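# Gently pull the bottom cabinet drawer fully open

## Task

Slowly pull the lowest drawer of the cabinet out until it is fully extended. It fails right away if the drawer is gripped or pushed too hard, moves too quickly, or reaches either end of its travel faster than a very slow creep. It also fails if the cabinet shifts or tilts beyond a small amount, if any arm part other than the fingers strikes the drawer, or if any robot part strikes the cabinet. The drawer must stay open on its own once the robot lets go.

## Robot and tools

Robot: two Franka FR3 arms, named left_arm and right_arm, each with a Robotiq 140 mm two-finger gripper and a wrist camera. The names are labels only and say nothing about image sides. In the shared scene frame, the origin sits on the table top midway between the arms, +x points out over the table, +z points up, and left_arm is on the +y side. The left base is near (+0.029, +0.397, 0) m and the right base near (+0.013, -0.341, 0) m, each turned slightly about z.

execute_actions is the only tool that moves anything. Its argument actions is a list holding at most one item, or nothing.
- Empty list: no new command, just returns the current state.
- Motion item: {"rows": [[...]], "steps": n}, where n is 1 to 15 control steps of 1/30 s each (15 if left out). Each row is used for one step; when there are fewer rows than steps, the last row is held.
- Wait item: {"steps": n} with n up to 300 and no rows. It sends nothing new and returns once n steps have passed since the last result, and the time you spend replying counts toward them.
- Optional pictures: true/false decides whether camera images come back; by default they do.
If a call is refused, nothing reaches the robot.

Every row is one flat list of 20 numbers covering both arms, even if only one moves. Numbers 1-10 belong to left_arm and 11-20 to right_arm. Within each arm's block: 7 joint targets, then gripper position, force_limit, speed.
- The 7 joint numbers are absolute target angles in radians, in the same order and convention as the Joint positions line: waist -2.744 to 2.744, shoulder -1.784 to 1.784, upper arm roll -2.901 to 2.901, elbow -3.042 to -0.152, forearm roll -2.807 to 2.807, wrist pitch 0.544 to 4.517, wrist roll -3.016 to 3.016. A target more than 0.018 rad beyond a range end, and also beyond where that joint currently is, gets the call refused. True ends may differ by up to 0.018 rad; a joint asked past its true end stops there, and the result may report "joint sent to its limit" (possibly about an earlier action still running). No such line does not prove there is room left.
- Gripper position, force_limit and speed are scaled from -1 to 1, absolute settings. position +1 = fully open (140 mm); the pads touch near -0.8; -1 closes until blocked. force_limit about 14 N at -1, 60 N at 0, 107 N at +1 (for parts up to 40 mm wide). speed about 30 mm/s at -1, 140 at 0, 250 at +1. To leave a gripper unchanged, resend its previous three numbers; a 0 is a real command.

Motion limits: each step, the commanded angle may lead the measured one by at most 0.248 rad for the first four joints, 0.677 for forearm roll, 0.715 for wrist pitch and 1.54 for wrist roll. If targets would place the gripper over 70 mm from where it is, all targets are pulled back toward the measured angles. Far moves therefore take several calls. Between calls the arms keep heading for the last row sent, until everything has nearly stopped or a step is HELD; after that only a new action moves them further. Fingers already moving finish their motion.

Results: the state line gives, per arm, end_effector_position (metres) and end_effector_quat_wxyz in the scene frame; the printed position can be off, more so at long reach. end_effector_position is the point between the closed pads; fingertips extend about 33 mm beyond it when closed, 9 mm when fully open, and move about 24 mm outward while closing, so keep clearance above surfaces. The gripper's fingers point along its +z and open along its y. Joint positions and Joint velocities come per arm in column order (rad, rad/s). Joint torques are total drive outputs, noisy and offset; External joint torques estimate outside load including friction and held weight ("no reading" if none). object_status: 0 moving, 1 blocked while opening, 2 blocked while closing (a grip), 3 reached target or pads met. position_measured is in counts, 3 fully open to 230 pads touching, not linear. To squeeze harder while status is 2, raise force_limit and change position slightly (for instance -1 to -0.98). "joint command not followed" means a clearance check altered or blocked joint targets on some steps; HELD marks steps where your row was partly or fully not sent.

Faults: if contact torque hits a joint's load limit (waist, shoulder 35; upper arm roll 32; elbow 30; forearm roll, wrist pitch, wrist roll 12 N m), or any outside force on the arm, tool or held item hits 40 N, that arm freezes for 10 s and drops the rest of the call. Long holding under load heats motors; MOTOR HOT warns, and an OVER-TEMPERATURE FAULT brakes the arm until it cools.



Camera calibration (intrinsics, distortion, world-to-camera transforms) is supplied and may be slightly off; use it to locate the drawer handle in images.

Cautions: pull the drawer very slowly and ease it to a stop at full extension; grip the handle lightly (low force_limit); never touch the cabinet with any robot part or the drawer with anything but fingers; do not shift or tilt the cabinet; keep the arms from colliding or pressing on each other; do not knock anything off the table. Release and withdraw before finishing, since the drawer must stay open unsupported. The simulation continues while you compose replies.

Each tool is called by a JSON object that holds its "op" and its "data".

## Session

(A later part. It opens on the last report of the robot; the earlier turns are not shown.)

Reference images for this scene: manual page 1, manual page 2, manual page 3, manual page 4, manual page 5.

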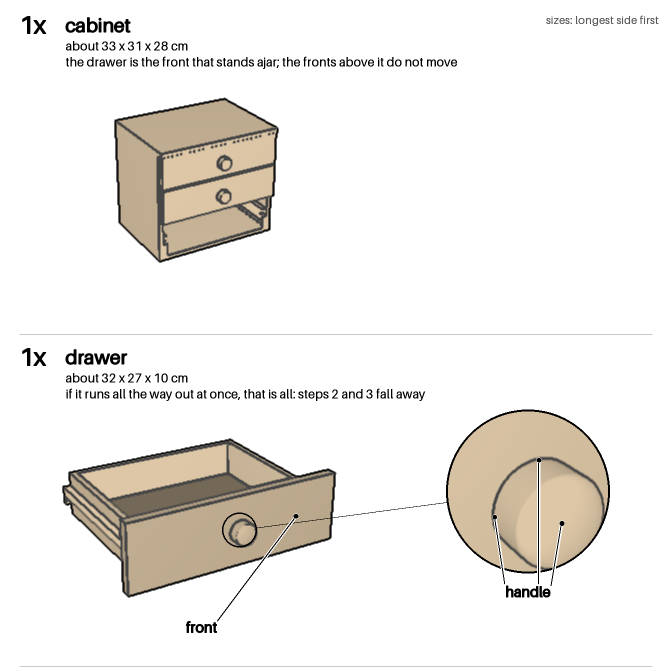

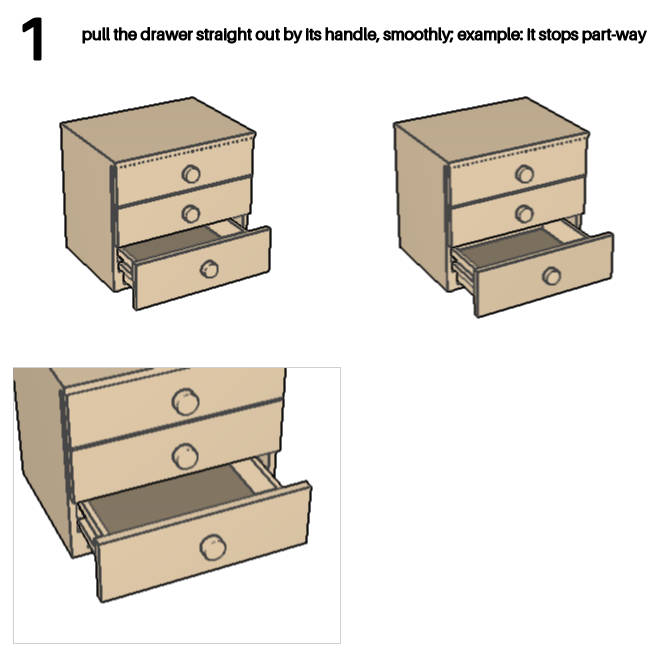

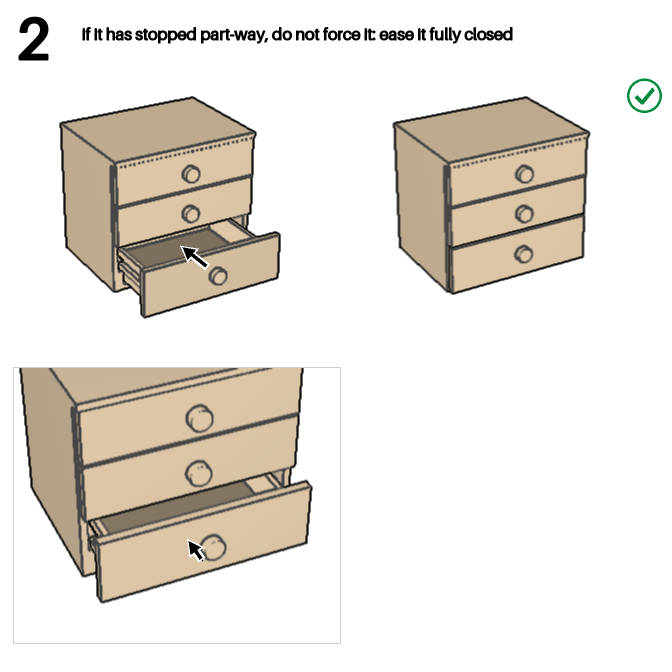

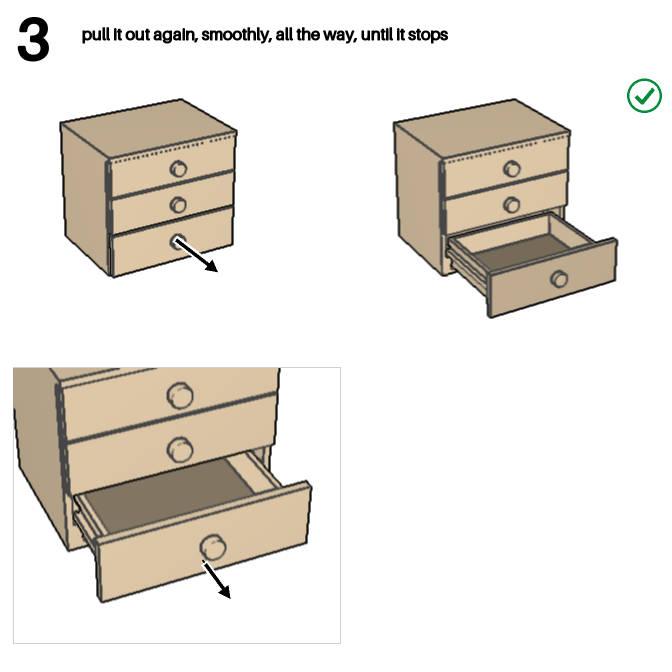

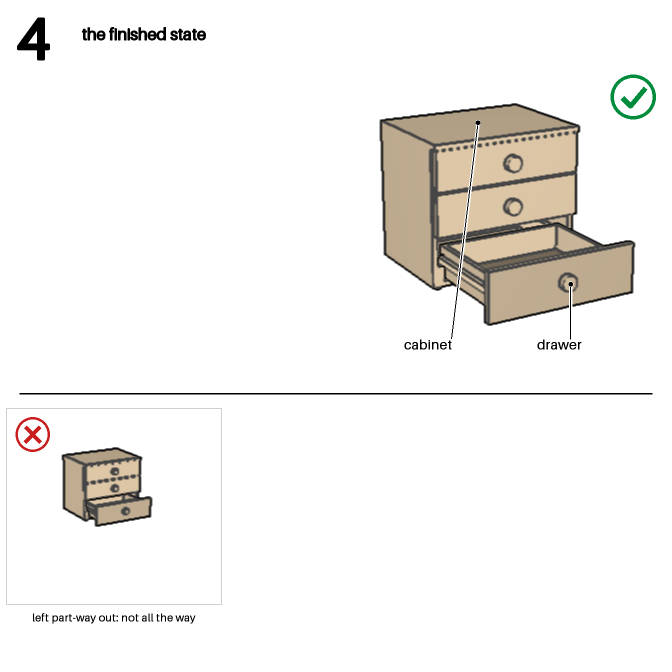

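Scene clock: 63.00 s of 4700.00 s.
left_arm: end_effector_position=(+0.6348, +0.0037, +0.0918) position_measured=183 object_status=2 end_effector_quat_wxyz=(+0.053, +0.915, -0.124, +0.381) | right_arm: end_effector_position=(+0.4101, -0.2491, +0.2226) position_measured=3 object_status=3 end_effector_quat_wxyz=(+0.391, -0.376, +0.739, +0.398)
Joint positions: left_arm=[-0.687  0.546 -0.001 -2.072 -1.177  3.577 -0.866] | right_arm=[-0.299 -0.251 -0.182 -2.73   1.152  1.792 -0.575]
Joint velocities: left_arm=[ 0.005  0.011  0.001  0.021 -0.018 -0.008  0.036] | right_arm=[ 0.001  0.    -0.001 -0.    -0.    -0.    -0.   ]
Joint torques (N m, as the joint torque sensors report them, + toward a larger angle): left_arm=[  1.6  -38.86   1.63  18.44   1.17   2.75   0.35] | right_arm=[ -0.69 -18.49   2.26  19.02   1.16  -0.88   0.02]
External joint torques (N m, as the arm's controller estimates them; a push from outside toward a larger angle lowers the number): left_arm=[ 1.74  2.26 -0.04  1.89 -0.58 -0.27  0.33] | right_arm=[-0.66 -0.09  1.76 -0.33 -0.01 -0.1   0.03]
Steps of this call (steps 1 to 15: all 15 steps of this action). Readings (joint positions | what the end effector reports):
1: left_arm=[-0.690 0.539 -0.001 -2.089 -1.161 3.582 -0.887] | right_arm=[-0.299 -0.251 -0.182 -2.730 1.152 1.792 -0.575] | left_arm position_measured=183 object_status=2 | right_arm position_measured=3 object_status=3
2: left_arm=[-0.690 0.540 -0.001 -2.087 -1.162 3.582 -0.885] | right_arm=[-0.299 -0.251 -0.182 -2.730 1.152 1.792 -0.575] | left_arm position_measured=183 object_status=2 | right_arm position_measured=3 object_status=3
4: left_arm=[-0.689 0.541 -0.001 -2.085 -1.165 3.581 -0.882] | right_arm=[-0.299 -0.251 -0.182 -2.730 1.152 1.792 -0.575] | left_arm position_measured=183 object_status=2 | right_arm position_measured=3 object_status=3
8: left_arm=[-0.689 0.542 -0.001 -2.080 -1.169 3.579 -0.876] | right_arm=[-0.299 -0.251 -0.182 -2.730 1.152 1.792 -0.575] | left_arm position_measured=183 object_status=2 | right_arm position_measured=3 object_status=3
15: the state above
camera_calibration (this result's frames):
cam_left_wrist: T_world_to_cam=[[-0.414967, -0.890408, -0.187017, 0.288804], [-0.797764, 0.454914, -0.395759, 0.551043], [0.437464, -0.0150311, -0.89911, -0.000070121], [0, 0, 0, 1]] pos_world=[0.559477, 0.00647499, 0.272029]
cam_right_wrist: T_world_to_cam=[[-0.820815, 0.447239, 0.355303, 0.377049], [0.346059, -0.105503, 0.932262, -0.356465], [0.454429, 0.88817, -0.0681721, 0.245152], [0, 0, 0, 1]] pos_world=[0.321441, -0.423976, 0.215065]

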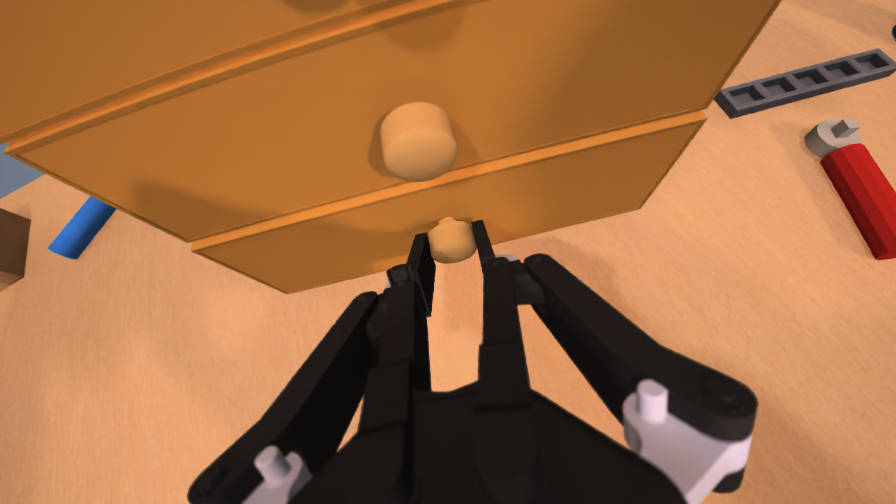

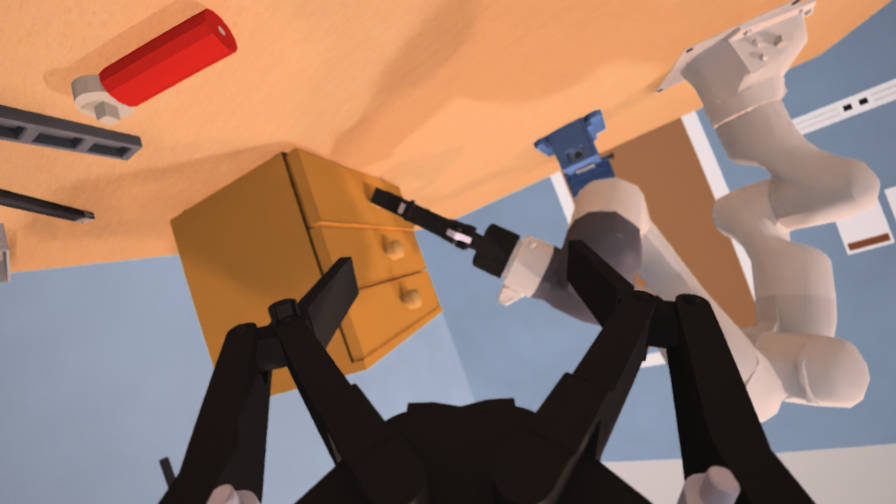

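{"op": "execute_actions", "data": {"actions": [{"rows":[[-0.6832,0.55,0,-2.0656,-1.1833,3.5723,-0.848,-1,-1,-0.9,-0.3,-0.251,-0.18,-2.731,1.152,1.791,-0.575,1,-1,0],[-0.6832,0.55,0,-2.0656,-1.1833,3.5723,-0.848,-1,-1,-0.9,-0.3,-0.251,-0.18,-2.731,1.152,1.791,-0.575,1,-1,0],[-0.6832,0.55,0,-2.0656,-1.1833,3.5723,-0.848,-1,-1,-0.9,-0.3,-0.251,-0.18,-2.731,1.152,1.791,-0.575,1,-1,0],[-0.6828,0.551,0,-2.0632,-1.1856,3.5717,-0.845,-1,-1,-0.9,-0.3,-0.251,-0.18,-2.731,1.152,1.791,-0.575,1,-1,0],[-0.6828,0.551,0,-2.0632,-1.1856,3.5717,-0.845,-1,-1,-0.9,-0.3,-0.251,-0.18,-2.731,1.152,1.791,-0.575,1,-1,0],[-0.6828,0.551,0,-2.0632,-1.1856,3.5717,-0.845,-1,-1,-0.9,-0.3,-0.251,-0.18,-2.731,1.152,1.791,-0.575,1,-1,0],[-0.6823,0.5521,0,-2.0608,-1.1879,3.571,-0.842,-1,-1,-0.9,-0.3,-0.251,-0.18,-2.731,1.152,1.791,-0.575,1,-1,0],[-0.6823,0.5521,0,-2.0608,-1.1879,3.571,-0.842,-1,-1,-0.9,-0.3,-0.251,-0.18,-2.731,1.152,1.791,-0.575,1,-1,0],[-0.6823,0.5521,0,-2.0608,-1.1879,3.571,-0.842,-1,-1,-0.9,-0.3,-0.251,-0.18,-2.731,1.152,1.791,-0.575,1,-1,0],[-0.6819,0.5531,0,-2.0584,-1.1902,3.5704,-0.839,-1,-1,-0.9,-0.3,-0.251,-0.18,-2.731,1.152,1.791,-0.575,1,-1,0],[-0.6819,0.5531,0,-2.0584,-1.1902,3.5704,-0.839,-1,-1,-0.9,-0.3,-0.251,-0.18,-2.731,1.152,1.791,-0.575,1,-1,0],[-0.6819,0.5531,0,-2.0584,-1.1902,3.5704,-0.839,-1,-1,-0.9,-0.3,-0.251,-0.18,-2.731,1.152,1.791,-0.575,1,-1,0],[-0.6815,0.5541,0,-2.056,-1.1926,3.5697,-0.836,-1,-1,-0.9,-0.3,-0.251,-0.18,-2.731,1.152,1.791,-0.575,1,-1,0]],"steps":15}], "pictures": false}}

{"op": "execute_actions", "data": {"actions": [{"rows":[[-0.6811,0.5552,0,-2.0536,-1.195,3.5691,-0.833,-1,-1,-0.9,-0.3,-0.251,-0.18,-2.731,1.152,1.791,-0.575,1,-1,0],[-0.6811,0.5552,0,-2.0536,-1.195,3.5691,-0.833,-1,-1,-0.9,-0.3,-0.251,-0.18,-2.731,1.152,1.791,-0.575,1,-1,0],[-0.6811,0.5552,0,-2.0536,-1.195,3.5691,-0.833,-1,-1,-0.9,-0.3,-0.251,-0.18,-2.731,1.152,1.791,-0.575,1,-1,0],[-0.6807,0.5562,0,-2.0512,-1.1974,3.5684,-0.83,-1,-1,-0.9,-0.3,-0.251,-0.18,-2.731,1.152,1.791,-0.575,1,-1,0],[-0.6807,0.5562,0,-2.0512,-1.1974,3.5684,-0.83,-1,-1,-0.9,-0.3,-0.251,-0.18,-2.731,1.152,1.791,-0.575,1,-1,0],[-0.6807,0.5562,0,-2.0512,-1.1974,3.5684,-0.83,-1,-1,-0.9,-0.3,-0.251,-0.18,-2.731,1.152,1.791,-0.575,1,-1,0],[-0.6803,0.5572,0,-2.0488,-1.1998,3.5678,-0.827,-1,-1,-0.9,-0.3,-0.251,-0.18,-2.731,1.152,1.791,-0.575,1,-1,0]],"steps":10}], "pictures": false}}

Scene clock: 68.00 s of 4700.00 s.
left_arm: end_effector_position=(+0.6374, +0.0032, +0.0918) position_measured=183 object_status=2 end_effector_quat_wxyz=(+0.052, +0.915, -0.125, +0.381) | right_arm: end_effector_position=(+0.4101, -0.2491, +0.2226) position_measured=3 object_status=3 end_effector_quat_wxyz=(+0.391, -0.376, +0.739, +0.398)
Joint positions: left_arm=[-0.685  0.551 -0.001 -2.06  -1.189  3.573 -0.848] | right_arm=[-0.299 -0.251 -0.182 -2.73   1.152  1.792 -0.575]
Joint velocities: left_arm=[ 0.002  0.005  0.001  0.014 -0.015 -0.004  0.021] | right_arm=[ 0.001  0.     0.     0.001 -0.001  0.001  0.   ]
Joint torques (N m, as the joint torque sensors report them, + toward a larger angle): left_arm=[  2.73 -39.04   1.83  18.23   1.3    2.71   0.33] | right_arm=[ -0.72 -18.33   2.59  18.97   1.14  -0.86   0.06]
External joint torques (N m, as the arm's controller estimates them; a push from outside toward a larger angle lowers the number): left_arm=[ 2.82  2.42  0.05  1.57 -0.42 -0.37  0.31] | right_arm=[-0.75  0.09  2.04 -0.44 -0.03 -0.08  0.06]
Steps of this call (steps 1 to 15: the robot went on to your last target; steps 16 to 90: nothing new was sent; then 1.50 s passed at rest; steps 91 to 105: all 15 steps of this action). Readings (joint positions | what the end effector reports):
91: left_arm=[-0.687 0.546 -0.001 -2.070 -1.180 3.576 -0.857] | right_arm=[-0.299 -0.251 -0.182 -2.730 1.152 1.792 -0.575] | left_arm position_measured=183 object_status=2 | right_arm position_measured=3 object_status=3
92: left_arm=[-0.687 0.547 -0.001 -2.070 -1.180 3.575 -0.857] | right_arm=[-0.299 -0.251 -0.182 -2.730 1.152 1.792 -0.575] | left_arm position_measured=183 object_status=2 | right_arm position_measured=3 object_status=3
94: left_arm=[-0.686 0.547 -0.001 -2.069 -1.181 3.575 -0.856] | right_arm=[-0.299 -0.251 -0.182 -2.730 1.152 1.792 -0.575] | left_arm position_measured=183 object_status=2 | right_arm position_measured=3 object_status=3
98: left_arm=[-0.686 0.549 -0.001 -2.065 -1.184 3.574 -0.854] | right_arm=[-0.299 -0.251 -0.182 -2.730 1.152 1.792 -0.575] | left_arm position_measured=183 object_status=2 | right_arm position_measured=3 object_status=3
105: the state above

Scene clock: 68.33 s of 4700.00 s.
left_arm: end_effector_position=(+0.6390, +0.0029, +0.0917) position_measured=183 object_status=2 end_effector_quat_wxyz=(+0.052, +0.915, -0.125, +0.381) | right_arm: end_effector_position=(+0.4101, -0.2491, +0.2226) position_measured=3 object_status=3 end_effector_quat_wxyz=(+0.391, -0.376, +0.739, +0.398)
Joint positions: left_arm=[-0.684  0.554 -0.001 -2.053 -1.197  3.571 -0.839] | right_arm=[-0.299 -0.251 -0.182 -2.73   1.152  1.792 -0.575]
Joint velocities: left_arm=[ 0.001  0.004 -0.002  0.009 -0.012 -0.004  0.021] | right_arm=[-0.    -0.    -0.001  0.001  0.001  0.001  0.001]
Joint torques (N m, as the joint torque sensors report them, + toward a larger angle): left_arm=[  1.33 -39.66   1.69  19.65   1.29   2.75   0.42] | right_arm=[ -0.74 -18.87   2.49  19.08   1.09  -0.91   0.04]
External joint torques (N m, as the arm's controller estimates them; a push from outside toward a larger angle lowers the number): left_arm=[ 1.38  1.86 -0.12  2.96 -0.45 -0.32  0.39] | right_arm=[-0.72 -0.33  1.99 -0.44 -0.09 -0.14  0.05]
Steps of this call (steps 1 to 10: all 10 steps of this action). Readings (joint positions | what the end effector reports):
1: left_arm=[-0.685 0.551 -0.001 -2.059 -1.190 3.573 -0.847] | right_arm=[-0.299 -0.251 -0.182 -2.730 1.152 1.792 -0.575] | left_arm position_measured=183 object_status=2 | right_arm position_measured=3 object_status=3
2: left_arm=[-0.685 0.552 -0.001 -2.058 -1.191 3.573 -0.846] | right_arm=[-0.299 -0.251 -0.182 -2.730 1.152 1.792 -0.575] | left_arm position_measured=183 object_status=2 | right_arm position_measured=3 object_status=3
4: left_arm=[-0.684 0.553 -0.001 -2.057 -1.192 3.572 -0.844] | right_arm=[-0.299 -0.251 -0.182 -2.730 1.152 1.792 -0.575] | left_arm position_measured=183 object_status=2 | right_arm position_measured=3 object_status=3
8: left_arm=[-0.684 0.554 -0.001 -2.054 -1.195 3.571 -0.841] | right_arm=[-0.299 -0.251 -0.182 -2.730 1.152 1.792 -0.575] | left_arm position_measured=183 object_status=2 | right_arm position_measured=3 object_status=3
10: the state above

{"op": "execute_actions", "data": {"actions": [{"rows":[[-0.6799,0.5583,0,-2.0464,-1.2022,3.5671,-0.824,-1,-1,-0.9,-0.3,-0.251,-0.18,-2.731,1.152,1.791,-0.575,1,-1,0],[-0.6799,0.5583,0,-2.0464,-1.2022,3.5671,-0.824,-1,-1,-0.9,-0.3,-0.251,-0.18,-2.731,1.152,1.791,-0.575,1,-1,0],[-0.6799,0.5583,0,-2.0464,-1.2022,3.5671,-0.824,-1,-1,-0.9,-0.3,-0.251,-0.18,-2.731,1.152,1.791,-0.575,1,-1,0],[-0.6794,0.5593,0,-2.044,-1.2046,3.5665,-0.821,-1,-1,-0.9,-0.3,-0.251,-0.18,-2.731,1.152,1.791,-0.575,1,-1,0],[-0.6794,0.5593,0,-2.044,-1.2046,3.5665,-0.821,-1,-1,-0.9,-0.3,-0.251,-0.18,-2.731,1.152,1.791,-0.575,1,-1,0],[-0.6794,0.5593,0,-2.044,-1.2046,3.5665,-0.821,-1,-1,-0.9,-0.3,-0.251,-0.18,-2.731,1.152,1.791,-0.575,1,-1,0],[-0.679,0.5604,0,-2.0416,-1.207,3.5658,-0.818,-1,-1,-0.9,-0.3,-0.251,-0.18,-2.731,1.152,1.791,-0.575,1,-1,0],[-0.679,0.5604,0,-2.0416,-1.207,3.5658,-0.818,-1,-1,-0.9,-0.3,-0.251,-0.18,-2.731,1.152,1.791,-0.575,1,-1,0],[-0.679,0.5604,0,-2.0416,-1.207,3.5658,-0.818,-1,-1,-0.9,-0.3,-0.251,-0.18,-2.731,1.152,1.791,-0.575,1,-1,0],[-0.6786,0.5614,0,-2.0392,-1.2095,3.5652,-0.815,-1,-1,-0.9,-0.3,-0.251,-0.18,-2.731,1.152,1.791,-0.575,1,-1,0]],"steps":13}]}}

Scene clock: 70.30 s of 4700.00 s.
left_arm: end_effector_position=(+0.6393, +0.0029, +0.0917) position_measured=183 object_status=2 end_effector_quat_wxyz=(+0.052, +0.915, -0.125, +0.380) | right_arm: end_effector_position=(+0.4101, -0.2491, +0.2226) position_measured=3 object_status=3 end_effector_quat_wxyz=(+0.391, -0.376, +0.739, +0.398)
Joint positions: left_arm=[-0.683  0.556 -0.002 -2.047 -1.21   3.57  -0.826] | right_arm=[-0.299 -0.251 -0.182 -2.73   1.152  1.792 -0.575]
Joint velocities: left_arm=[ 0.     0.001 -0.002  0.007 -0.018 -0.     0.021] | right_arm=[-0.     0.001 -0.001  0.    -0.001 -0.001  0.   ]
Joint torques (N m, as the joint torque sensors report them, + toward a larger angle): left_arm=[  2.87 -37.52   2.12  21.54   2.21   2.41   0.3 ] | right_arm=[ -0.73 -18.27   2.7   18.99   1.09  -0.88   0.05]
External joint torques (N m, as the arm's controller estimates them; a push from outside toward a larger angle lowers the number): left_arm=[ 2.94  4.17  0.34  4.73  0.45 -0.65  0.28] | right_arm=[-0.7   0.14  2.21 -0.42 -0.08 -0.11  0.06]
Steps of this call (steps 1 to 15: the robot went on to your last target; steps 16 to 46: nothing new was sent; steps 47 to 59: all 13 steps of this action). Readings (joint positions | what the end effector reports):
47: left_arm=[-0.683 0.555 -0.001 -2.051 -1.199 3.570 -0.834] | right_arm=[-0.299 -0.251 -0.182 -2.730 1.152 1.792 -0.575] | left_arm position_measured=183 object_status=2 | right_arm position_measured=3 object_status=3
48: left_arm=[-0.683 0.555 -0.001 -2.051 -1.200 3.570 -0.833] | right_arm=[-0.299 -0.251 -0.182 -2.730 1.152 1.792 -0.575] | left_arm position_measured=183 object_status=2 | right_arm position_measured=3 object_status=3
50: left_arm=[-0.683 0.555 -0.001 -2.050 -1.201 3.570 -0.832] | right_arm=[-0.299 -0.251 -0.182 -2.730 1.152 1.792 -0.575] | left_arm position_measured=183 object_status=2 | right_arm position_measured=3 object_status=3
54: left_arm=[-0.683 0.555 -0.001 -2.049 -1.205 3.570 -0.830] | right_arm=[-0.299 -0.251 -0.182 -2.730 1.152 1.792 -0.575] | left_arm position_measured=183 object_status=2 | right_arm position_measured=3 object_status=3
59: the state above
camera_calibration (this result's frames):
cam_left_wrist: T_world_to_cam=[[-0.415149, -0.889978, -0.188656, 0.290165], [-0.798098, 0.455818, -0.394043, 0.55502], [0.436682, -0.0130209, -0.899522, -0.00156786], [0, 0, 0, 1]] pos_world=[0.564107, 0.0052313, 0.272033]
cam_right_wrist: T_world_to_cam=[[-0.820815, 0.447239, 0.355303, 0.377049], [0.346059, -0.105504, 0.932262, -0.356465], [0.454429, 0.88817, -0.0681721, 0.245152], [0, 0, 0, 1]] pos_world=[0.321441, -0.423976, 0.215065]

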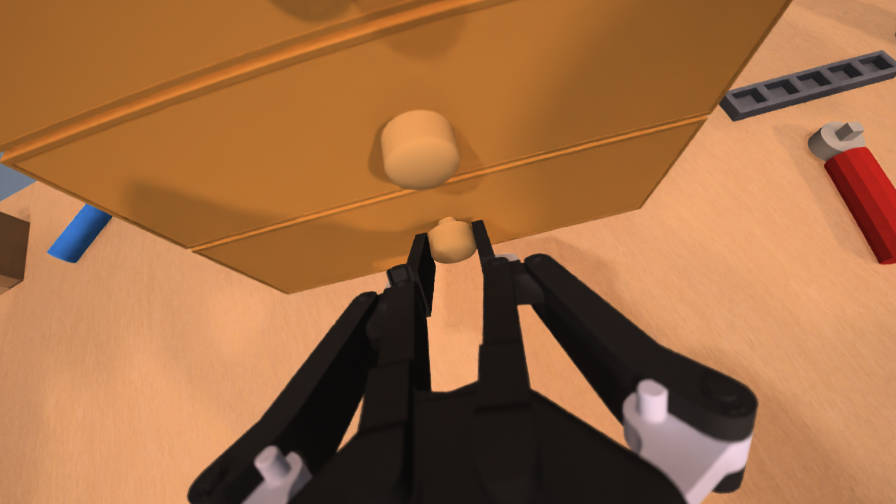

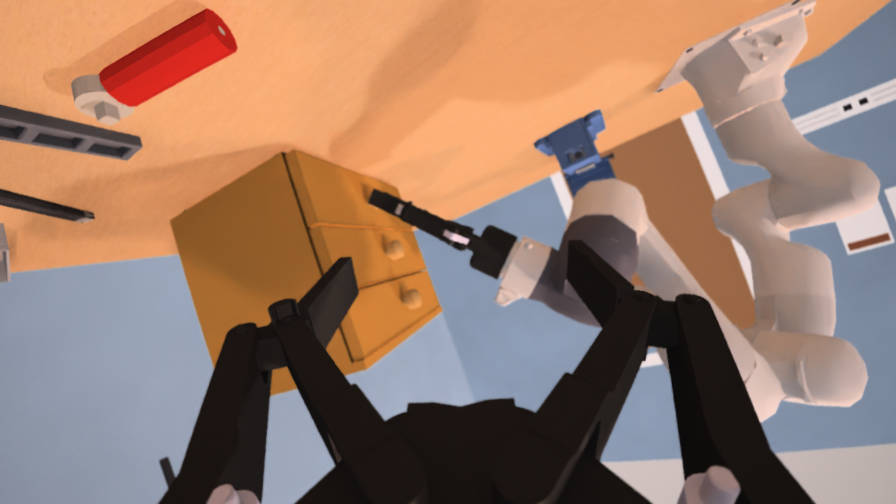

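{"op": "execute_actions", "data": {"actions": [{"rows":[[-0.683,0.554,0,-2.05,-1.2,3.568,-0.84,-1,-1,-0.9,-0.3,-0.251,-0.18,-2.731,1.152,1.791,-0.575,1,-1,0],[-0.686,0.55,0,-2.056,-1.1926,3.5697,-0.86,-1,-1,-0.9,-0.3,-0.251,-0.18,-2.731,1.152,1.791,-0.575,1,-1,0],[-0.686,0.55,0,-2.056,-1.1926,3.5697,-0.86,-1,-1,-0.9,-0.3,-0.251,-0.18,-2.731,1.152,1.791,-0.575,1,-1,0],[-0.6881,0.545,0,-2.068,-1.181,3.573,-0.884,-1,-1,-0.9,-0.3,-0.251,-0.18,-2.731,1.152,1.791,-0.575,1,-1,0],[-0.6881,0.545,0,-2.068,-1.181,3.573,-0.884,-1,-1,-0.9,-0.3,-0.251,-0.18,-2.731,1.152,1.791,-0.575,1,-1,0],[-0.6903,0.54,0,-2.0796,-1.17,3.5764,-0.897,-1,-1,-0.9,-0.3,-0.251,-0.18,-2.731,1.152,1.791,-0.575,1,-1,0],[-0.6903,0.54,0,-2.0796,-1.17,3.5764,-0.897,-1,-1,-0.9,-0.3,-0.251,-0.18,-2.731,1.152,1.791,-0.575,1,-1,0],[-0.6925,0.535,0,-2.0911,-1.1594,3.5798,-0.91,-1,-1,-0.9,-0.3,-0.251,-0.18,-2.731,1.152,1.791,-0.575,1,-1,0],[-0.6925,0.535,0,-2.0911,-1.1594,3.5798,-0.91,-1,-1,-0.9,-0.3,-0.251,-0.18,-2.731,1.152,1.791,-0.575,1,-1,0],[-0.6947,0.5301,0,-2.1024,-1.1492,3.5833,-0.922,-1,-1,-0.9,-0.3,-0.251,-0.18,-2.731,1.152,1.791,-0.575,1,-1,0],[-0.6947,0.5301,0,-2.1024,-1.1492,3.5833,-0.922,-1,-1,-0.9,-0.3,-0.251,-0.18,-2.731,1.152,1.791,-0.575,1,-1,0],[-0.6968,0.5253,0,-2.1136,-1.1394,3.5867,-0.934,-1,-1,-0.9,-0.3,-0.251,-0.18,-2.731,1.152,1.791,-0.575,1,-1,0],[-0.6968,0.5253,0,-2.1136,-1.1394,3.5867,-0.934,-1,-1,-0.9,-0.3,-0.251,-0.18,-2.731,1.152,1.791,-0.575,1,-1,0],[-0.6991,0.5205,0,-2.1245,-1.1302,3.5901,-0.945,-1,-1,-0.9,-0.3,-0.251,-0.18,-2.731,1.152,1.791,-0.575,1,-1,0]],"steps":15}], "pictures": false}}

{"op": "execute_actions", "data": {"actions": [{"rows":[[-0.7014,0.5158,0,-2.1353,-1.1214,3.5935,-0.956,-1,-1,-0.9,-0.3,-0.251,-0.18,-2.731,1.152,1.791,-0.575,1,-1,0],[-0.7014,0.5158,0,-2.1353,-1.1214,3.5935,-0.956,-1,-1,-0.9,-0.3,-0.251,-0.18,-2.731,1.152,1.791,-0.575,1,-1,0],[-0.7037,0.5111,0,-2.146,-1.113,3.597,-0.967,-1,-1,-0.9,-0.3,-0.251,-0.18,-2.731,1.152,1.791,-0.575,1,-1,0],[-0.7037,0.5111,0,-2.146,-1.113,3.597,-0.967,-1,-1,-0.9,-0.3,-0.251,-0.18,-2.731,1.152,1.791,-0.575,1,-1,0],[-0.706,0.5065,0,-2.1565,-1.1048,3.6004,-0.977,-1,-1,-0.9,-0.3,-0.251,-0.18,-2.731,1.152,1.791,-0.575,1,-1,0],[-0.706,0.5065,0,-2.1565,-1.1048,3.6004,-0.977,-1,-1,-0.9,-0.3,-0.251,-0.18,-2.731,1.152,1.791,-0.575,1,-1,0],[-0.7084,0.502,0,-2.1668,-1.0973,3.6038,-0.987,-1,-1,-0.9,-0.3,-0.251,-0.18,-2.731,1.152,1.791,-0.575,1,-1,0],[-0.7084,0.502,0,-2.1668,-1.0973,3.6038,-0.987,-1,-1,-0.9,-0.3,-0.251,-0.18,-2.731,1.152,1.791,-0.575,1,-1,0],[-0.7108,0.4975,0,-2.177,-1.09,3.6072,-0.997,-1,-1,-0.9,-0.3,-0.251,-0.18,-2.731,1.152,1.791,-0.575,1,-1,0],[-0.7108,0.4975,0,-2.177,-1.09,3.6072,-0.997,-1,-1,-0.9,-0.3,-0.251,-0.18,-2.731,1.152,1.791,-0.575,1,-1,0],[-0.7132,0.4931,0,-2.187,-1.083,3.6106,-1.006,-1,-1,-0.9,-0.3,-0.251,-0.18,-2.731,1.152,1.791,-0.575,1,-1,0],[-0.7132,0.4931,0,-2.187,-1.083,3.6106,-1.006,-1,-1,-0.9,-0.3,-0.251,-0.18,-2.731,1.152,1.791,-0.575,1,-1,0],[-0.7156,0.4887,0,-2.197,-1.0762,3.614,-1.015,-1,-1,-0.9,-0.3,-0.251,-0.18,-2.731,1.152,1.791,-0.575,1,-1,0]],"steps":14}], "pictures": false}}

{"op": "execute_actions", "data": {"actions": [{"rows":[[-0.7181,0.4844,0,-2.2067,-1.07,3.6174,-1.024,-1,-1,-0.9,-0.3,-0.251,-0.18,-2.731,1.152,1.791,-0.575,1,-1,0],[-0.7181,0.4844,0,-2.2067,-1.07,3.6174,-1.024,-1,-1,-0.9,-0.3,-0.251,-0.18,-2.731,1.152,1.791,-0.575,1,-1,0],[-0.7207,0.4801,0,-2.2164,-1.064,3.6208,-1.033,-1,-1,-0.9,-0.3,-0.251,-0.18,-2.731,1.152,1.791,-0.575,1,-1,0],[-0.7207,0.4801,0,-2.2164,-1.064,3.6208,-1.033,-1,-1,-0.9,-0.3,-0.251,-0.18,-2.731,1.152,1.791,-0.575,1,-1,0],[-0.7233,0.4758,0,-2.2259,-1.0582,3.6241,-1.041,-1,-1,-0.9,-0.3,-0.251,-0.18,-2.731,1.152,1.791,-0.575,1,-1,0],[-0.7233,0.4758,0,-2.2259,-1.0582,3.6241,-1.041,-1,-1,-0.9,-0.3,-0.251,-0.18,-2.731,1.152,1.791,-0.575,1,-1,0],[-0.7259,0.4715,0,-2.2354,-1.0525,3.6275,-1.049,-1,-1,-0.9,-0.3,-0.251,-0.18,-2.731,1.152,1.791,-0.575,1,-1,0],[-0.7259,0.4715,0,-2.2354,-1.0525,3.6275,-1.049,-1,-1,-0.9,-0.3,-0.251,-0.18,-2.731,1.152,1.791,-0.575,1,-1,0],[-0.7285,0.4673,0,-2.2447,-1.0474,3.6309,-1.057,-1,-1,-0.9,-0.3,-0.251,-0.18,-2.731,1.152,1.791,-0.575,1,-1,0],[-0.7285,0.4673,0,-2.2447,-1.0474,3.6309,-1.057,-1,-1,-0.9,-0.3,-0.251,-0.18,-2.731,1.152,1.791,-0.575,1,-1,0],[-0.7312,0.4632,0,-2.2539,-1.0425,3.6343,-1.065,-1,-1,-0.9,-0.3,-0.251,-0.18,-2.731,1.152,1.791,-0.575,1,-1,0],[-0.7312,0.4632,0,-2.2539,-1.0425,3.6343,-1.065,-1,-1,-0.9,-0.3,-0.251,-0.18,-2.731,1.152,1.791,-0.575,1,-1,0],[-0.7339,0.4591,0,-2.263,-1.0377,3.6376,-1.0725,-1,-1,-0.9,-0.3,-0.251,-0.18,-2.731,1.152,1.791,-0.575,1,-1,0]],"steps":14}], "pictures": false}}

{"op": "execute_actions", "data": {"actions": [{"rows":[[-0.7366,0.455,0,-2.272,-1.033,3.641,-1.08,-1,-1,-0.9,-0.3,-0.251,-0.18,-2.731,1.152,1.791,-0.575,1,-1,0],[-0.7366,0.455,0,-2.272,-1.033,3.641,-1.08,-1,-1,-0.9,-0.3,-0.251,-0.18,-2.731,1.152,1.791,-0.575,1,-1,0],[-0.7394,0.4509,0,-2.2809,-1.0287,3.6443,-1.0875,-1,-1,-0.9,-0.3,-0.251,-0.18,-2.731,1.152,1.791,-0.575,1,-1,0],[-0.7394,0.4509,0,-2.2809,-1.0287,3.6443,-1.0875,-1,-1,-0.9,-0.3,-0.251,-0.18,-2.731,1.152,1.791,-0.575,1,-1,0],[-0.7423,0.4468,0,-2.2898,-1.0245,3.6477,-1.095,-1,-1,-0.9,-0.3,-0.251,-0.18,-2.731,1.152,1.791,-0.575,1,-1,0],[-0.7423,0.4468,0,-2.2898,-1.0245,3.6477,-1.095,-1,-1,-0.9,-0.3,-0.251,-0.18,-2.731,1.152,1.791,-0.575,1,-1,0],[-0.7451,0.4427,0,-2.2987,-1.0204,3.651,-1.102,-1,-1,-0.9,-0.3,-0.251,-0.18,-2.731,1.152,1.791,-0.575,1,-1,0],[-0.7451,0.4427,0,-2.2987,-1.0204,3.651,-1.102,-1,-1,-0.9,-0.3,-0.251,-0.18,-2.731,1.152,1.791,-0.575,1,-1,0],[-0.748,0.4386,0,-2.3076,-1.0164,3.6543,-1.1085,-1,-1,-0.9,-0.3,-0.251,-0.18,-2.731,1.152,1.791,-0.575,1,-1,0],[-0.748,0.4386,0,-2.3076,-1.0164,3.6543,-1.1085,-1,-1,-0.9,-0.3,-0.251,-0.18,-2.731,1.152,1.791,-0.575,1,-1,0],[-0.751,0.4346,0,-2.3161,-1.013,3.6576,-1.115,-1,-1,-0.9,-0.3,-0.251,-0.18,-2.731,1.152,1.791,-0.575,1,-1,0],[-0.751,0.4346,0,-2.3161,-1.013,3.6576,-1.115,-1,-1,-0.9,-0.3,-0.251,-0.18,-2.731,1.152,1.791,-0.575,1,-1,0],[-0.754,0.4307,0,-2.3246,-1.0098,3.661,-1.1217,-1,-1,-0.9,-0.3,-0.251,-0.18,-2.731,1.152,1.791,-0.575,1,-1,0]],"steps":14}], "pictures": false}}

{"op": "execute_actions", "data": {"actions": [{"rows":[[-0.757,0.4267,0,-2.333,-1.0067,3.6642,-1.128,-1,-1,-0.9,-0.3,-0.251,-0.18,-2.731,1.152,1.791,-0.575,1,-1,0],[-0.757,0.4267,0,-2.333,-1.0067,3.6642,-1.128,-1,-1,-0.9,-0.3,-0.251,-0.18,-2.731,1.152,1.791,-0.575,1,-1,0],[-0.76,0.4228,0,-2.3415,-1.0036,3.6675,-1.134,-1,-1,-0.9,-0.3,-0.251,-0.18,-2.731,1.152,1.791,-0.575,1,-1,0],[-0.76,0.4228,0,-2.3415,-1.0036,3.6675,-1.134,-1,-1,-0.9,-0.3,-0.251,-0.18,-2.731,1.152,1.791,-0.575,1,-1,0],[-0.7631,0.4189,0,-2.3497,-1.001,3.6707,-1.14,-1,-1,-0.9,-0.3,-0.251,-0.18,-2.731,1.152,1.791,-0.575,1,-1,0],[-0.7631,0.4189,0,-2.3497,-1.001,3.6707,-1.14,-1,-1,-0.9,-0.3,-0.251,-0.18,-2.731,1.152,1.791,-0.575,1,-1,0],[-0.7663,0.415,0,-2.358,-0.9983,3.674,-1.146,-1,-1,-0.9,-0.3,-0.251,-0.18,-2.731,1.152,1.791,-0.575,1,-1,0],[-0.7663,0.415,0,-2.358,-0.9983,3.674,-1.146,-1,-1,-0.9,-0.3,-0.251,-0.18,-2.731,1.152,1.791,-0.575,1,-1,0],[-0.7695,0.4112,0,-2.3661,-0.9958,3.6772,-1.1515,-1,-1,-0.9,-0.3,-0.251,-0.18,-2.731,1.152,1.791,-0.575,1,-1,0],[-0.7695,0.4112,0,-2.3661,-0.9958,3.6772,-1.1515,-1,-1,-0.9,-0.3,-0.251,-0.18,-2.731,1.152,1.791,-0.575,1,-1,0],[-0.7727,0.4074,0,-2.3743,-0.9934,3.6805,-1.157,-1,-1,-0.9,-0.3,-0.251,-0.18,-2.731,1.152,1.791,-0.575,1,-1,0],[-0.7727,0.4074,0,-2.3743,-0.9934,3.6805,-1.157,-1,-1,-0.9,-0.3,-0.251,-0.18,-2.731,1.152,1.791,-0.575,1,-1,0],[-0.776,0.4037,0,-2.3823,-0.9915,3.6836,-1.1625,-1,-1,-0.9,-0.3,-0.251,-0.18,-2.731,1.152,1.791,-0.575,1,-1,0]],"steps":14}], "pictures": false}}

{"op": "execute_actions", "data": {"actions": [{"rows":[[-0.7793,0.4,0,-2.3903,-0.9896,3.6868,-1.166,-1,-1,-0.9,-0.3,-0.251,-0.18,-2.731,1.152,1.791,-0.575,1,-1,0],[-0.7793,0.4,0,-2.3903,-0.9896,3.6868,-1.166,-1,-1,-0.9,-0.3,-0.251,-0.18,-2.731,1.152,1.791,-0.575,1,-1,0],[-0.7793,0.4,0,-2.3903,-0.9896,3.6868,-1.166,-1,-1,-0.9,-0.3,-0.251,-0.18,-2.731,1.152,1.791,-0.575,1,-1,0],[-0.7827,0.3962,0,-2.3982,-0.9878,3.69,-1.168,-1,-1,-0.9,-0.3,-0.251,-0.18,-2.731,1.152,1.791,-0.575,1,-1,0]],"steps":11}], "pictures": false}}

Scene clock: 86.30 s of 4700.00 s.
left_arm: end_effector_position=(+0.6260, +0.0056, +0.0919) position_measured=183 object_status=2 end_effector_quat_wxyz=(+0.052, +0.915, -0.129, +0.379) | right_arm: end_effector_position=(+0.4101, -0.2491, +0.2226) position_measured=3 object_status=3 end_effector_quat_wxyz=(+0.391, -0.376, +0.739, +0.398)
Joint positions: left_arm=[-0.694  0.526 -0.    -2.111 -1.146  3.583 -0.895] | right_arm=[-0.299 -0.251 -0.182 -2.73   1.152  1.792 -0.575]
Joint velocities: left_arm=[-0.029 -0.057  0.    -0.137  0.109  0.048 -0.163] | right_arm=[ 0.001  0.     0.001  0.     0.    -0.    -0.002]
Joint torques (N m, as the joint torque sensors report them, + toward a larger angle): left_arm=[ -1.49 -39.82   1.04  14.74   2.49   2.99  -0.03] | right_arm=[ -0.89 -18.25   2.31  19.35   1.12  -0.9    0.03]
External joint torques (N m, as the arm's controller estimates them; a push from outside toward a larger angle lowers the number): left_arm=[-1.91  0.1  -1.04 -2.27  0.74  0.02 -0.05] | right_arm=[-0.95  0.13  1.72 -0.01 -0.05 -0.11  0.04]
Steps of this call (steps 1 to 15: the robot went on to your last target; steps 16 to 90: nothing new was sent; then 12.50 s passed at rest; steps 91 to 105: all 15 steps of this action). Readings (joint positions | what the end effector reports):
91: left_arm=[-0.683 0.555 -0.002 -2.047 -1.211 3.570 -0.822] | right_arm=[-0.299 -0.251 -0.182 -2.730 1.152 1.792 -0.575] | left_arm position_measured=183 object_status=2 | right_arm position_measured=3 object_status=3
92: left_arm=[-0.683 0.555 -0.001 -2.049 -1.207 3.570 -0.826] | right_arm=[-0.299 -0.251 -0.182 -2.730 1.152 1.792 -0.575] | left_arm position_measured=183 object_status=2 | right_arm position_measured=3 object_status=3
94: left_arm=[-0.684 0.553 -0.001 -2.054 -1.199 3.570 -0.834] | right_arm=[-0.299 -0.251 -0.182 -2.730 1.152 1.792 -0.575] | left_arm position_measured=183 object_status=2 | right_arm position_measured=3 object_status=3
98: left_arm=[-0.686 0.544 -0.000 -2.073 -1.180 3.573 -0.855] | right_arm=[-0.299 -0.251 -0.182 -2.730 1.152 1.792 -0.575] | left_arm position_measured=183 object_status=2 | right_arm position_measured=3 object_status=3
105: the state above

Scene clock: 86.77 s of 4700.00 s.
left_arm: end_effector_position=(+0.6085, +0.0092, +0.0920) position_measured=183 object_status=2 end_effector_quat_wxyz=(+0.052, +0.915, -0.130, +0.379) | right_arm: end_effector_position=(+0.4101, -0.2491, +0.2226) position_measured=3 object_status=3 end_effector_quat_wxyz=(+0.391, -0.376, +0.739, +0.398)
Joint positions: left_arm=[-0.71   0.494  0.    -2.184 -1.089  3.607 -0.973] | right_arm=[-0.299 -0.251 -0.182 -2.73   1.152  1.792 -0.575]
Joint velocities: left_arm=[-0.033 -0.052 -0.001 -0.125  0.082  0.05  -0.142] | right_arm=[ 0.001  0.002 -0.002 -0.     0.001  0.    -0.001]
Joint torques (N m, as the joint torque sensors report them, + toward a larger angle): left_arm=[ -1.27 -38.62   0.85  14.71   2.35   3.1    0.06] | right_arm=[ -0.57 -18.7    2.26  19.29   1.09  -0.89   0.05]
External joint torques (N m, as the arm's controller estimates them; a push from outside toward a larger angle lowers the number): left_arm=[-1.74  0.   -1.18 -1.82  0.71  0.02  0.05] | right_arm=[-0.54 -0.35  1.76 -0.06 -0.08 -0.11  0.05]
Steps of this call (steps 1 to 14: all 14 steps of this action). Readings (joint positions | what the end effector reports):
1: left_arm=[-0.695 0.524 0.000 -2.117 -1.141 3.585 -0.901] | right_arm=[-0.299 -0.251 -0.182 -2.730 1.152 1.792 -0.575] | left_arm position_measured=183 object_status=2 | right_arm position_measured=3 object_status=3
2: left_arm=[-0.696 0.522 0.000 -2.122 -1.137 3.586 -0.907] | right_arm=[-0.299 -0.251 -0.182 -2.730 1.152 1.792 -0.575] | left_arm position_measured=183 object_status=2 | right_arm position_measured=3 object_status=3
4: left_arm=[-0.698 0.517 0.000 -2.133 -1.128 3.589 -0.919] | right_arm=[-0.299 -0.251 -0.182 -2.730 1.152 1.792 -0.575] | left_arm position_measured=183 object_status=2 | right_arm position_measured=3 object_status=3
8: left_arm=[-0.703 0.508 0.000 -2.154 -1.112 3.596 -0.941] | right_arm=[-0.299 -0.251 -0.182 -2.730 1.152 1.792 -0.575] | left_arm position_measured=183 object_status=2 | right_arm position_measured=3 object_status=3
14: the state above

Scene clock: 87.23 s of 4700.00 s.
left_arm: end_effector_position=(+0.5911, +0.0129, +0.0920) position_measured=183 object_status=2 end_effector_quat_wxyz=(+0.053, +0.914, -0.130, +0.380) | right_arm: end_effector_position=(+0.4101, -0.2491, +0.2226) position_measured=3 object_status=3 end_effector_quat_wxyz=(+0.391, -0.376, +0.739, +0.398)
Joint positions: left_arm=[-0.728  0.464  0.001 -2.251 -1.048  3.631 -1.037] | right_arm=[-0.299 -0.251 -0.182 -2.73   1.152  1.792 -0.575]
Joint velocities: left_arm=[-0.036 -0.05   0.    -0.114  0.055  0.049 -0.117] | right_arm=[ 0.001  0.001 -0.001  0.    -0.001  0.    -0.   ]
Joint torques (N m, as the joint torque sensors report them, + toward a larger angle): left_arm=[ -1.18 -36.48   0.82  13.6    2.15   3.09   0.02] | right_arm=[ -0.93 -18.56   2.32  19.37   1.11  -0.86   0.06]
External joint torques (N m, as the arm's controller estimates them; a push from outside toward a larger angle lowers the number): left_arm=[-1.83  0.93 -1.27 -2.43  0.63 -0.08  0.  ] | right_arm=[-0.96 -0.12  1.76 -0.02 -0.05 -0.07  0.07]
Steps of this call (steps 1 to 14: all 14 steps of this action). Readings (joint positions | what the end effector reports):
1: left_arm=[-0.711 0.492 0.000 -2.189 -1.085 3.608 -0.978] | right_arm=[-0.299 -0.251 -0.182 -2.730 1.152 1.792 -0.575] | left_arm position_measured=183 object_status=2 | right_arm position_measured=3 object_status=3
2: left_arm=[-0.713 0.490 0.000 -2.194 -1.082 3.610 -0.983] | right_arm=[-0.299 -0.251 -0.182 -2.730 1.152 1.792 -0.575] | left_arm position_measured=183 object_status=2 | right_arm position_measured=3 object_status=3
4: left_arm=[-0.715 0.485 0.000 -2.204 -1.076 3.614 -0.992] | right_arm=[-0.299 -0.251 -0.182 -2.730 1.152 1.792 -0.575] | left_arm position_measured=183 object_status=2 | right_arm position_measured=3 object_status=3
8: left_arm=[-0.720 0.477 0.001 -2.223 -1.064 3.620 -1.011] | right_arm=[-0.299 -0.251 -0.182 -2.730 1.152 1.792 -0.575] | left_arm position_measured=183 object_status=2 | right_arm position_measured=3 object_status=3
14: the state above

Scene clock: 87.70 s of 4700.00 s.
left_arm: end_effector_position=(+0.5737, +0.0166, +0.0921) position_measured=183 object_status=2 end_effector_quat_wxyz=(+0.054, +0.914, -0.130, +0.380) | right_arm: end_effector_position=(+0.4101, -0.2491, +0.2226) position_measured=3 object_status=3 end_effector_quat_wxyz=(+0.391, -0.376, +0.739, +0.398)
Joint positions: left_arm=[-0.748  0.435  0.001 -2.313 -1.017  3.654 -1.092] | right_arm=[-0.299 -0.251 -0.182 -2.73   1.152  1.792 -0.575]
Joint velocities: left_arm=[-0.04  -0.047  0.001 -0.108  0.036  0.047 -0.098] | right_arm=[-0.    -0.    -0.    -0.     0.    -0.     0.001]
Joint torques (N m, as the joint torque sensors report them, + toward a larger angle): left_arm=[ -1.95 -36.74   0.28  13.31   2.05   3.16   0.1 ] | right_arm=[ -0.89 -18.4    2.24  19.16   1.18  -0.89   0.05]
External joint torques (N m, as the arm's controller estimates them; a push from outside toward a larger angle lowers the number): left_arm=[-2.55 -0.63 -1.67 -2.2   0.64 -0.06  0.08] | right_arm=[-0.84  0.07  1.75 -0.3   0.   -0.12  0.06]
Steps of this call (steps 1 to 14: all 14 steps of this action). Readings (joint positions | what the end effector reports):
1: left_arm=[-0.729 0.462 0.001 -2.256 -1.045 3.633 -1.042] | right_arm=[-0.299 -0.251 -0.182 -2.730 1.152 1.792 -0.575] | left_arm position_measured=183 object_status=2 | right_arm position_measured=3 object_status=3
2: left_arm=[-0.731 0.460 0.001 -2.260 -1.043 3.634 -1.046] | right_arm=[-0.299 -0.251 -0.182 -2.730 1.152 1.792 -0.575] | left_arm position_measured=183 object_status=2 | right_arm position_measured=3 object_status=3
4: left_arm=[-0.734 0.456 0.001 -2.269 -1.038 3.638 -1.054] | right_arm=[-0.299 -0.251 -0.182 -2.730 1.152 1.792 -0.575] | left_arm position_measured=183 object_status=2 | right_arm position_measured=3 object_status=3
8: left_arm=[-0.739 0.448 0.001 -2.287 -1.029 3.644 -1.069] | right_arm=[-0.299 -0.251 -0.182 -2.730 1.152 1.792 -0.575] | left_arm position_measured=183 object_status=2 | right_arm position_measured=3 object_status=3
14: the state above

Scene clock: 88.17 s of 4700.00 s.
left_arm: end_effector_position=(+0.5562, +0.0204, +0.0921) position_measured=183 object_status=2 end_effector_quat_wxyz=(+0.054, +0.914, -0.131, +0.380) | right_arm: end_effector_position=(+0.4101, -0.2491, +0.2226) position_measured=3 object_status=3 end_effector_quat_wxyz=(+0.391, -0.376, +0.739, +0.398)
Joint positions: left_arm=[-0.77   0.408  0.001 -2.371 -0.997  3.677 -1.137] | right_arm=[-0.299 -0.251 -0.182 -2.73   1.152  1.792 -0.575]
Joint velocities: left_arm=[-0.045 -0.045 -0.    -0.101  0.022  0.046 -0.083] | right_arm=[-0.    -0.001 -0.001 -0.    -0.001 -0.    -0.   ]
Joint torques (N m, as the joint torque sensors report them, + toward a larger angle): left_arm=[ -1.51 -34.07   0.26  12.12   2.     3.16   0.04] | right_arm=[ -0.9  -18.55   2.32  19.43   1.11  -0.92   0.04]
External joint torques (N m, as the arm's controller estimates them; a push from outside toward a larger angle lowers the number): left_arm=[-1.98  0.84 -1.5  -2.9   0.69 -0.11  0.02] | right_arm=[-0.89 -0.1   1.8   0.04 -0.06 -0.14  0.05]
Steps of this call (steps 1 to 14: all 14 steps of this action). Readings (joint positions | what the end effector reports):
1: left_arm=[-0.749 0.433 0.001 -2.317 -1.016 3.656 -1.095] | right_arm=[-0.299 -0.251 -0.182 -2.730 1.152 1.792 -0.575] | left_arm position_measured=183 object_status=2 | right_arm position_measured=3 object_status=3
2: left_arm=[-0.751 0.431 0.001 -2.322 -1.014 3.658 -1.099] | right_arm=[-0.299 -0.251 -0.182 -2.730 1.152 1.792 -0.575] | left_arm position_measured=183 object_status=2 | right_arm position_measured=3 object_status=3
4: left_arm=[-0.754 0.428 0.001 -2.330 -1.011 3.661 -1.105] | right_arm=[-0.299 -0.251 -0.182 -2.730 1.152 1.792 -0.575] | left_arm position_measured=183 object_status=2 | right_arm position_measured=3 object_status=3
8: left_arm=[-0.760 0.420 0.001 -2.347 -1.005 3.667 -1.119] | right_arm=[-0.299 -0.251 -0.182 -2.730 1.152 1.792 -0.575] | left_arm position_measured=183 object_status=2 | right_arm position_measured=3 object_status=3
14: the state above

Scene clock: 88.53 s of 4700.00 s.
left_arm: end_effector_position=(+0.5491, +0.0220, +0.0921) position_measured=183 object_status=2 end_effector_quat_wxyz=(+0.055, +0.914, -0.130, +0.380) | right_arm: end_effector_position=(+0.4101, -0.2491, +0.2226) position_measured=3 object_status=3 end_effector_quat_wxyz=(+0.391, -0.376, +0.739, +0.398)
Joint positions: left_arm=[-0.78   0.398  0.001 -2.394 -0.991  3.688 -1.158] | right_arm=[-0.299 -0.251 -0.182 -2.73   1.152  1.792 -0.575]
Joint velocities: left_arm=[-0.003 -0.001  0.001 -0.008  0.007  0.007 -0.027] | right_arm=[-0.001 -0.     0.     0.001 -0.001 -0.001 -0.   ]
Joint torques (N m, as the joint torque sensors report them, + toward a larger angle): left_arm=[ -1.38 -34.48   0.41  11.71   1.59   3.55   0.02] | right_arm=[ -0.44 -18.6    2.33  19.26   1.15  -0.86   0.05]
External joint torques (N m, as the arm's controller estimates them; a push from outside toward a larger angle lowers the number): left_arm=[-1.39  0.06 -0.96 -2.36  0.45  0.19  0.  ] | right_arm=[-0.4  -0.13  1.84 -0.18 -0.03 -0.09  0.06]
Steps of this call (steps 1 to 11: all 11 steps of this action). Readings (joint positions | what the end effector reports):
1: left_arm=[-0.771 0.406 0.001 -2.375 -0.996 3.679 -1.140] | right_arm=[-0.299 -0.251 -0.182 -2.730 1.152 1.792 -0.575] | left_arm position_measured=183 object_status=2 | right_arm position_measured=3 object_status=3
2: left_arm=[-0.773 0.405 0.001 -2.379 -0.995 3.680 -1.143] | right_arm=[-0.299 -0.251 -0.182 -2.730 1.152 1.792 -0.575] | left_arm position_measured=183 object_status=2 | right_arm position_measured=3 object_status=3
4: left_arm=[-0.776 0.402 0.001 -2.385 -0.993 3.683 -1.148] | right_arm=[-0.299 -0.251 -0.182 -2.730 1.152 1.792 -0.575] | left_arm position_measured=183 object_status=2 | right_arm position_measured=3 object_status=3
8: left_arm=[-0.779 0.399 0.001 -2.393 -0.992 3.687 -1.155] | right_arm=[-0.299 -0.251 -0.182 -2.730 1.152 1.792 -0.575] | left_arm position_measured=183 object_status=2 | right_arm position_measured=3 object_status=3
11: the state above


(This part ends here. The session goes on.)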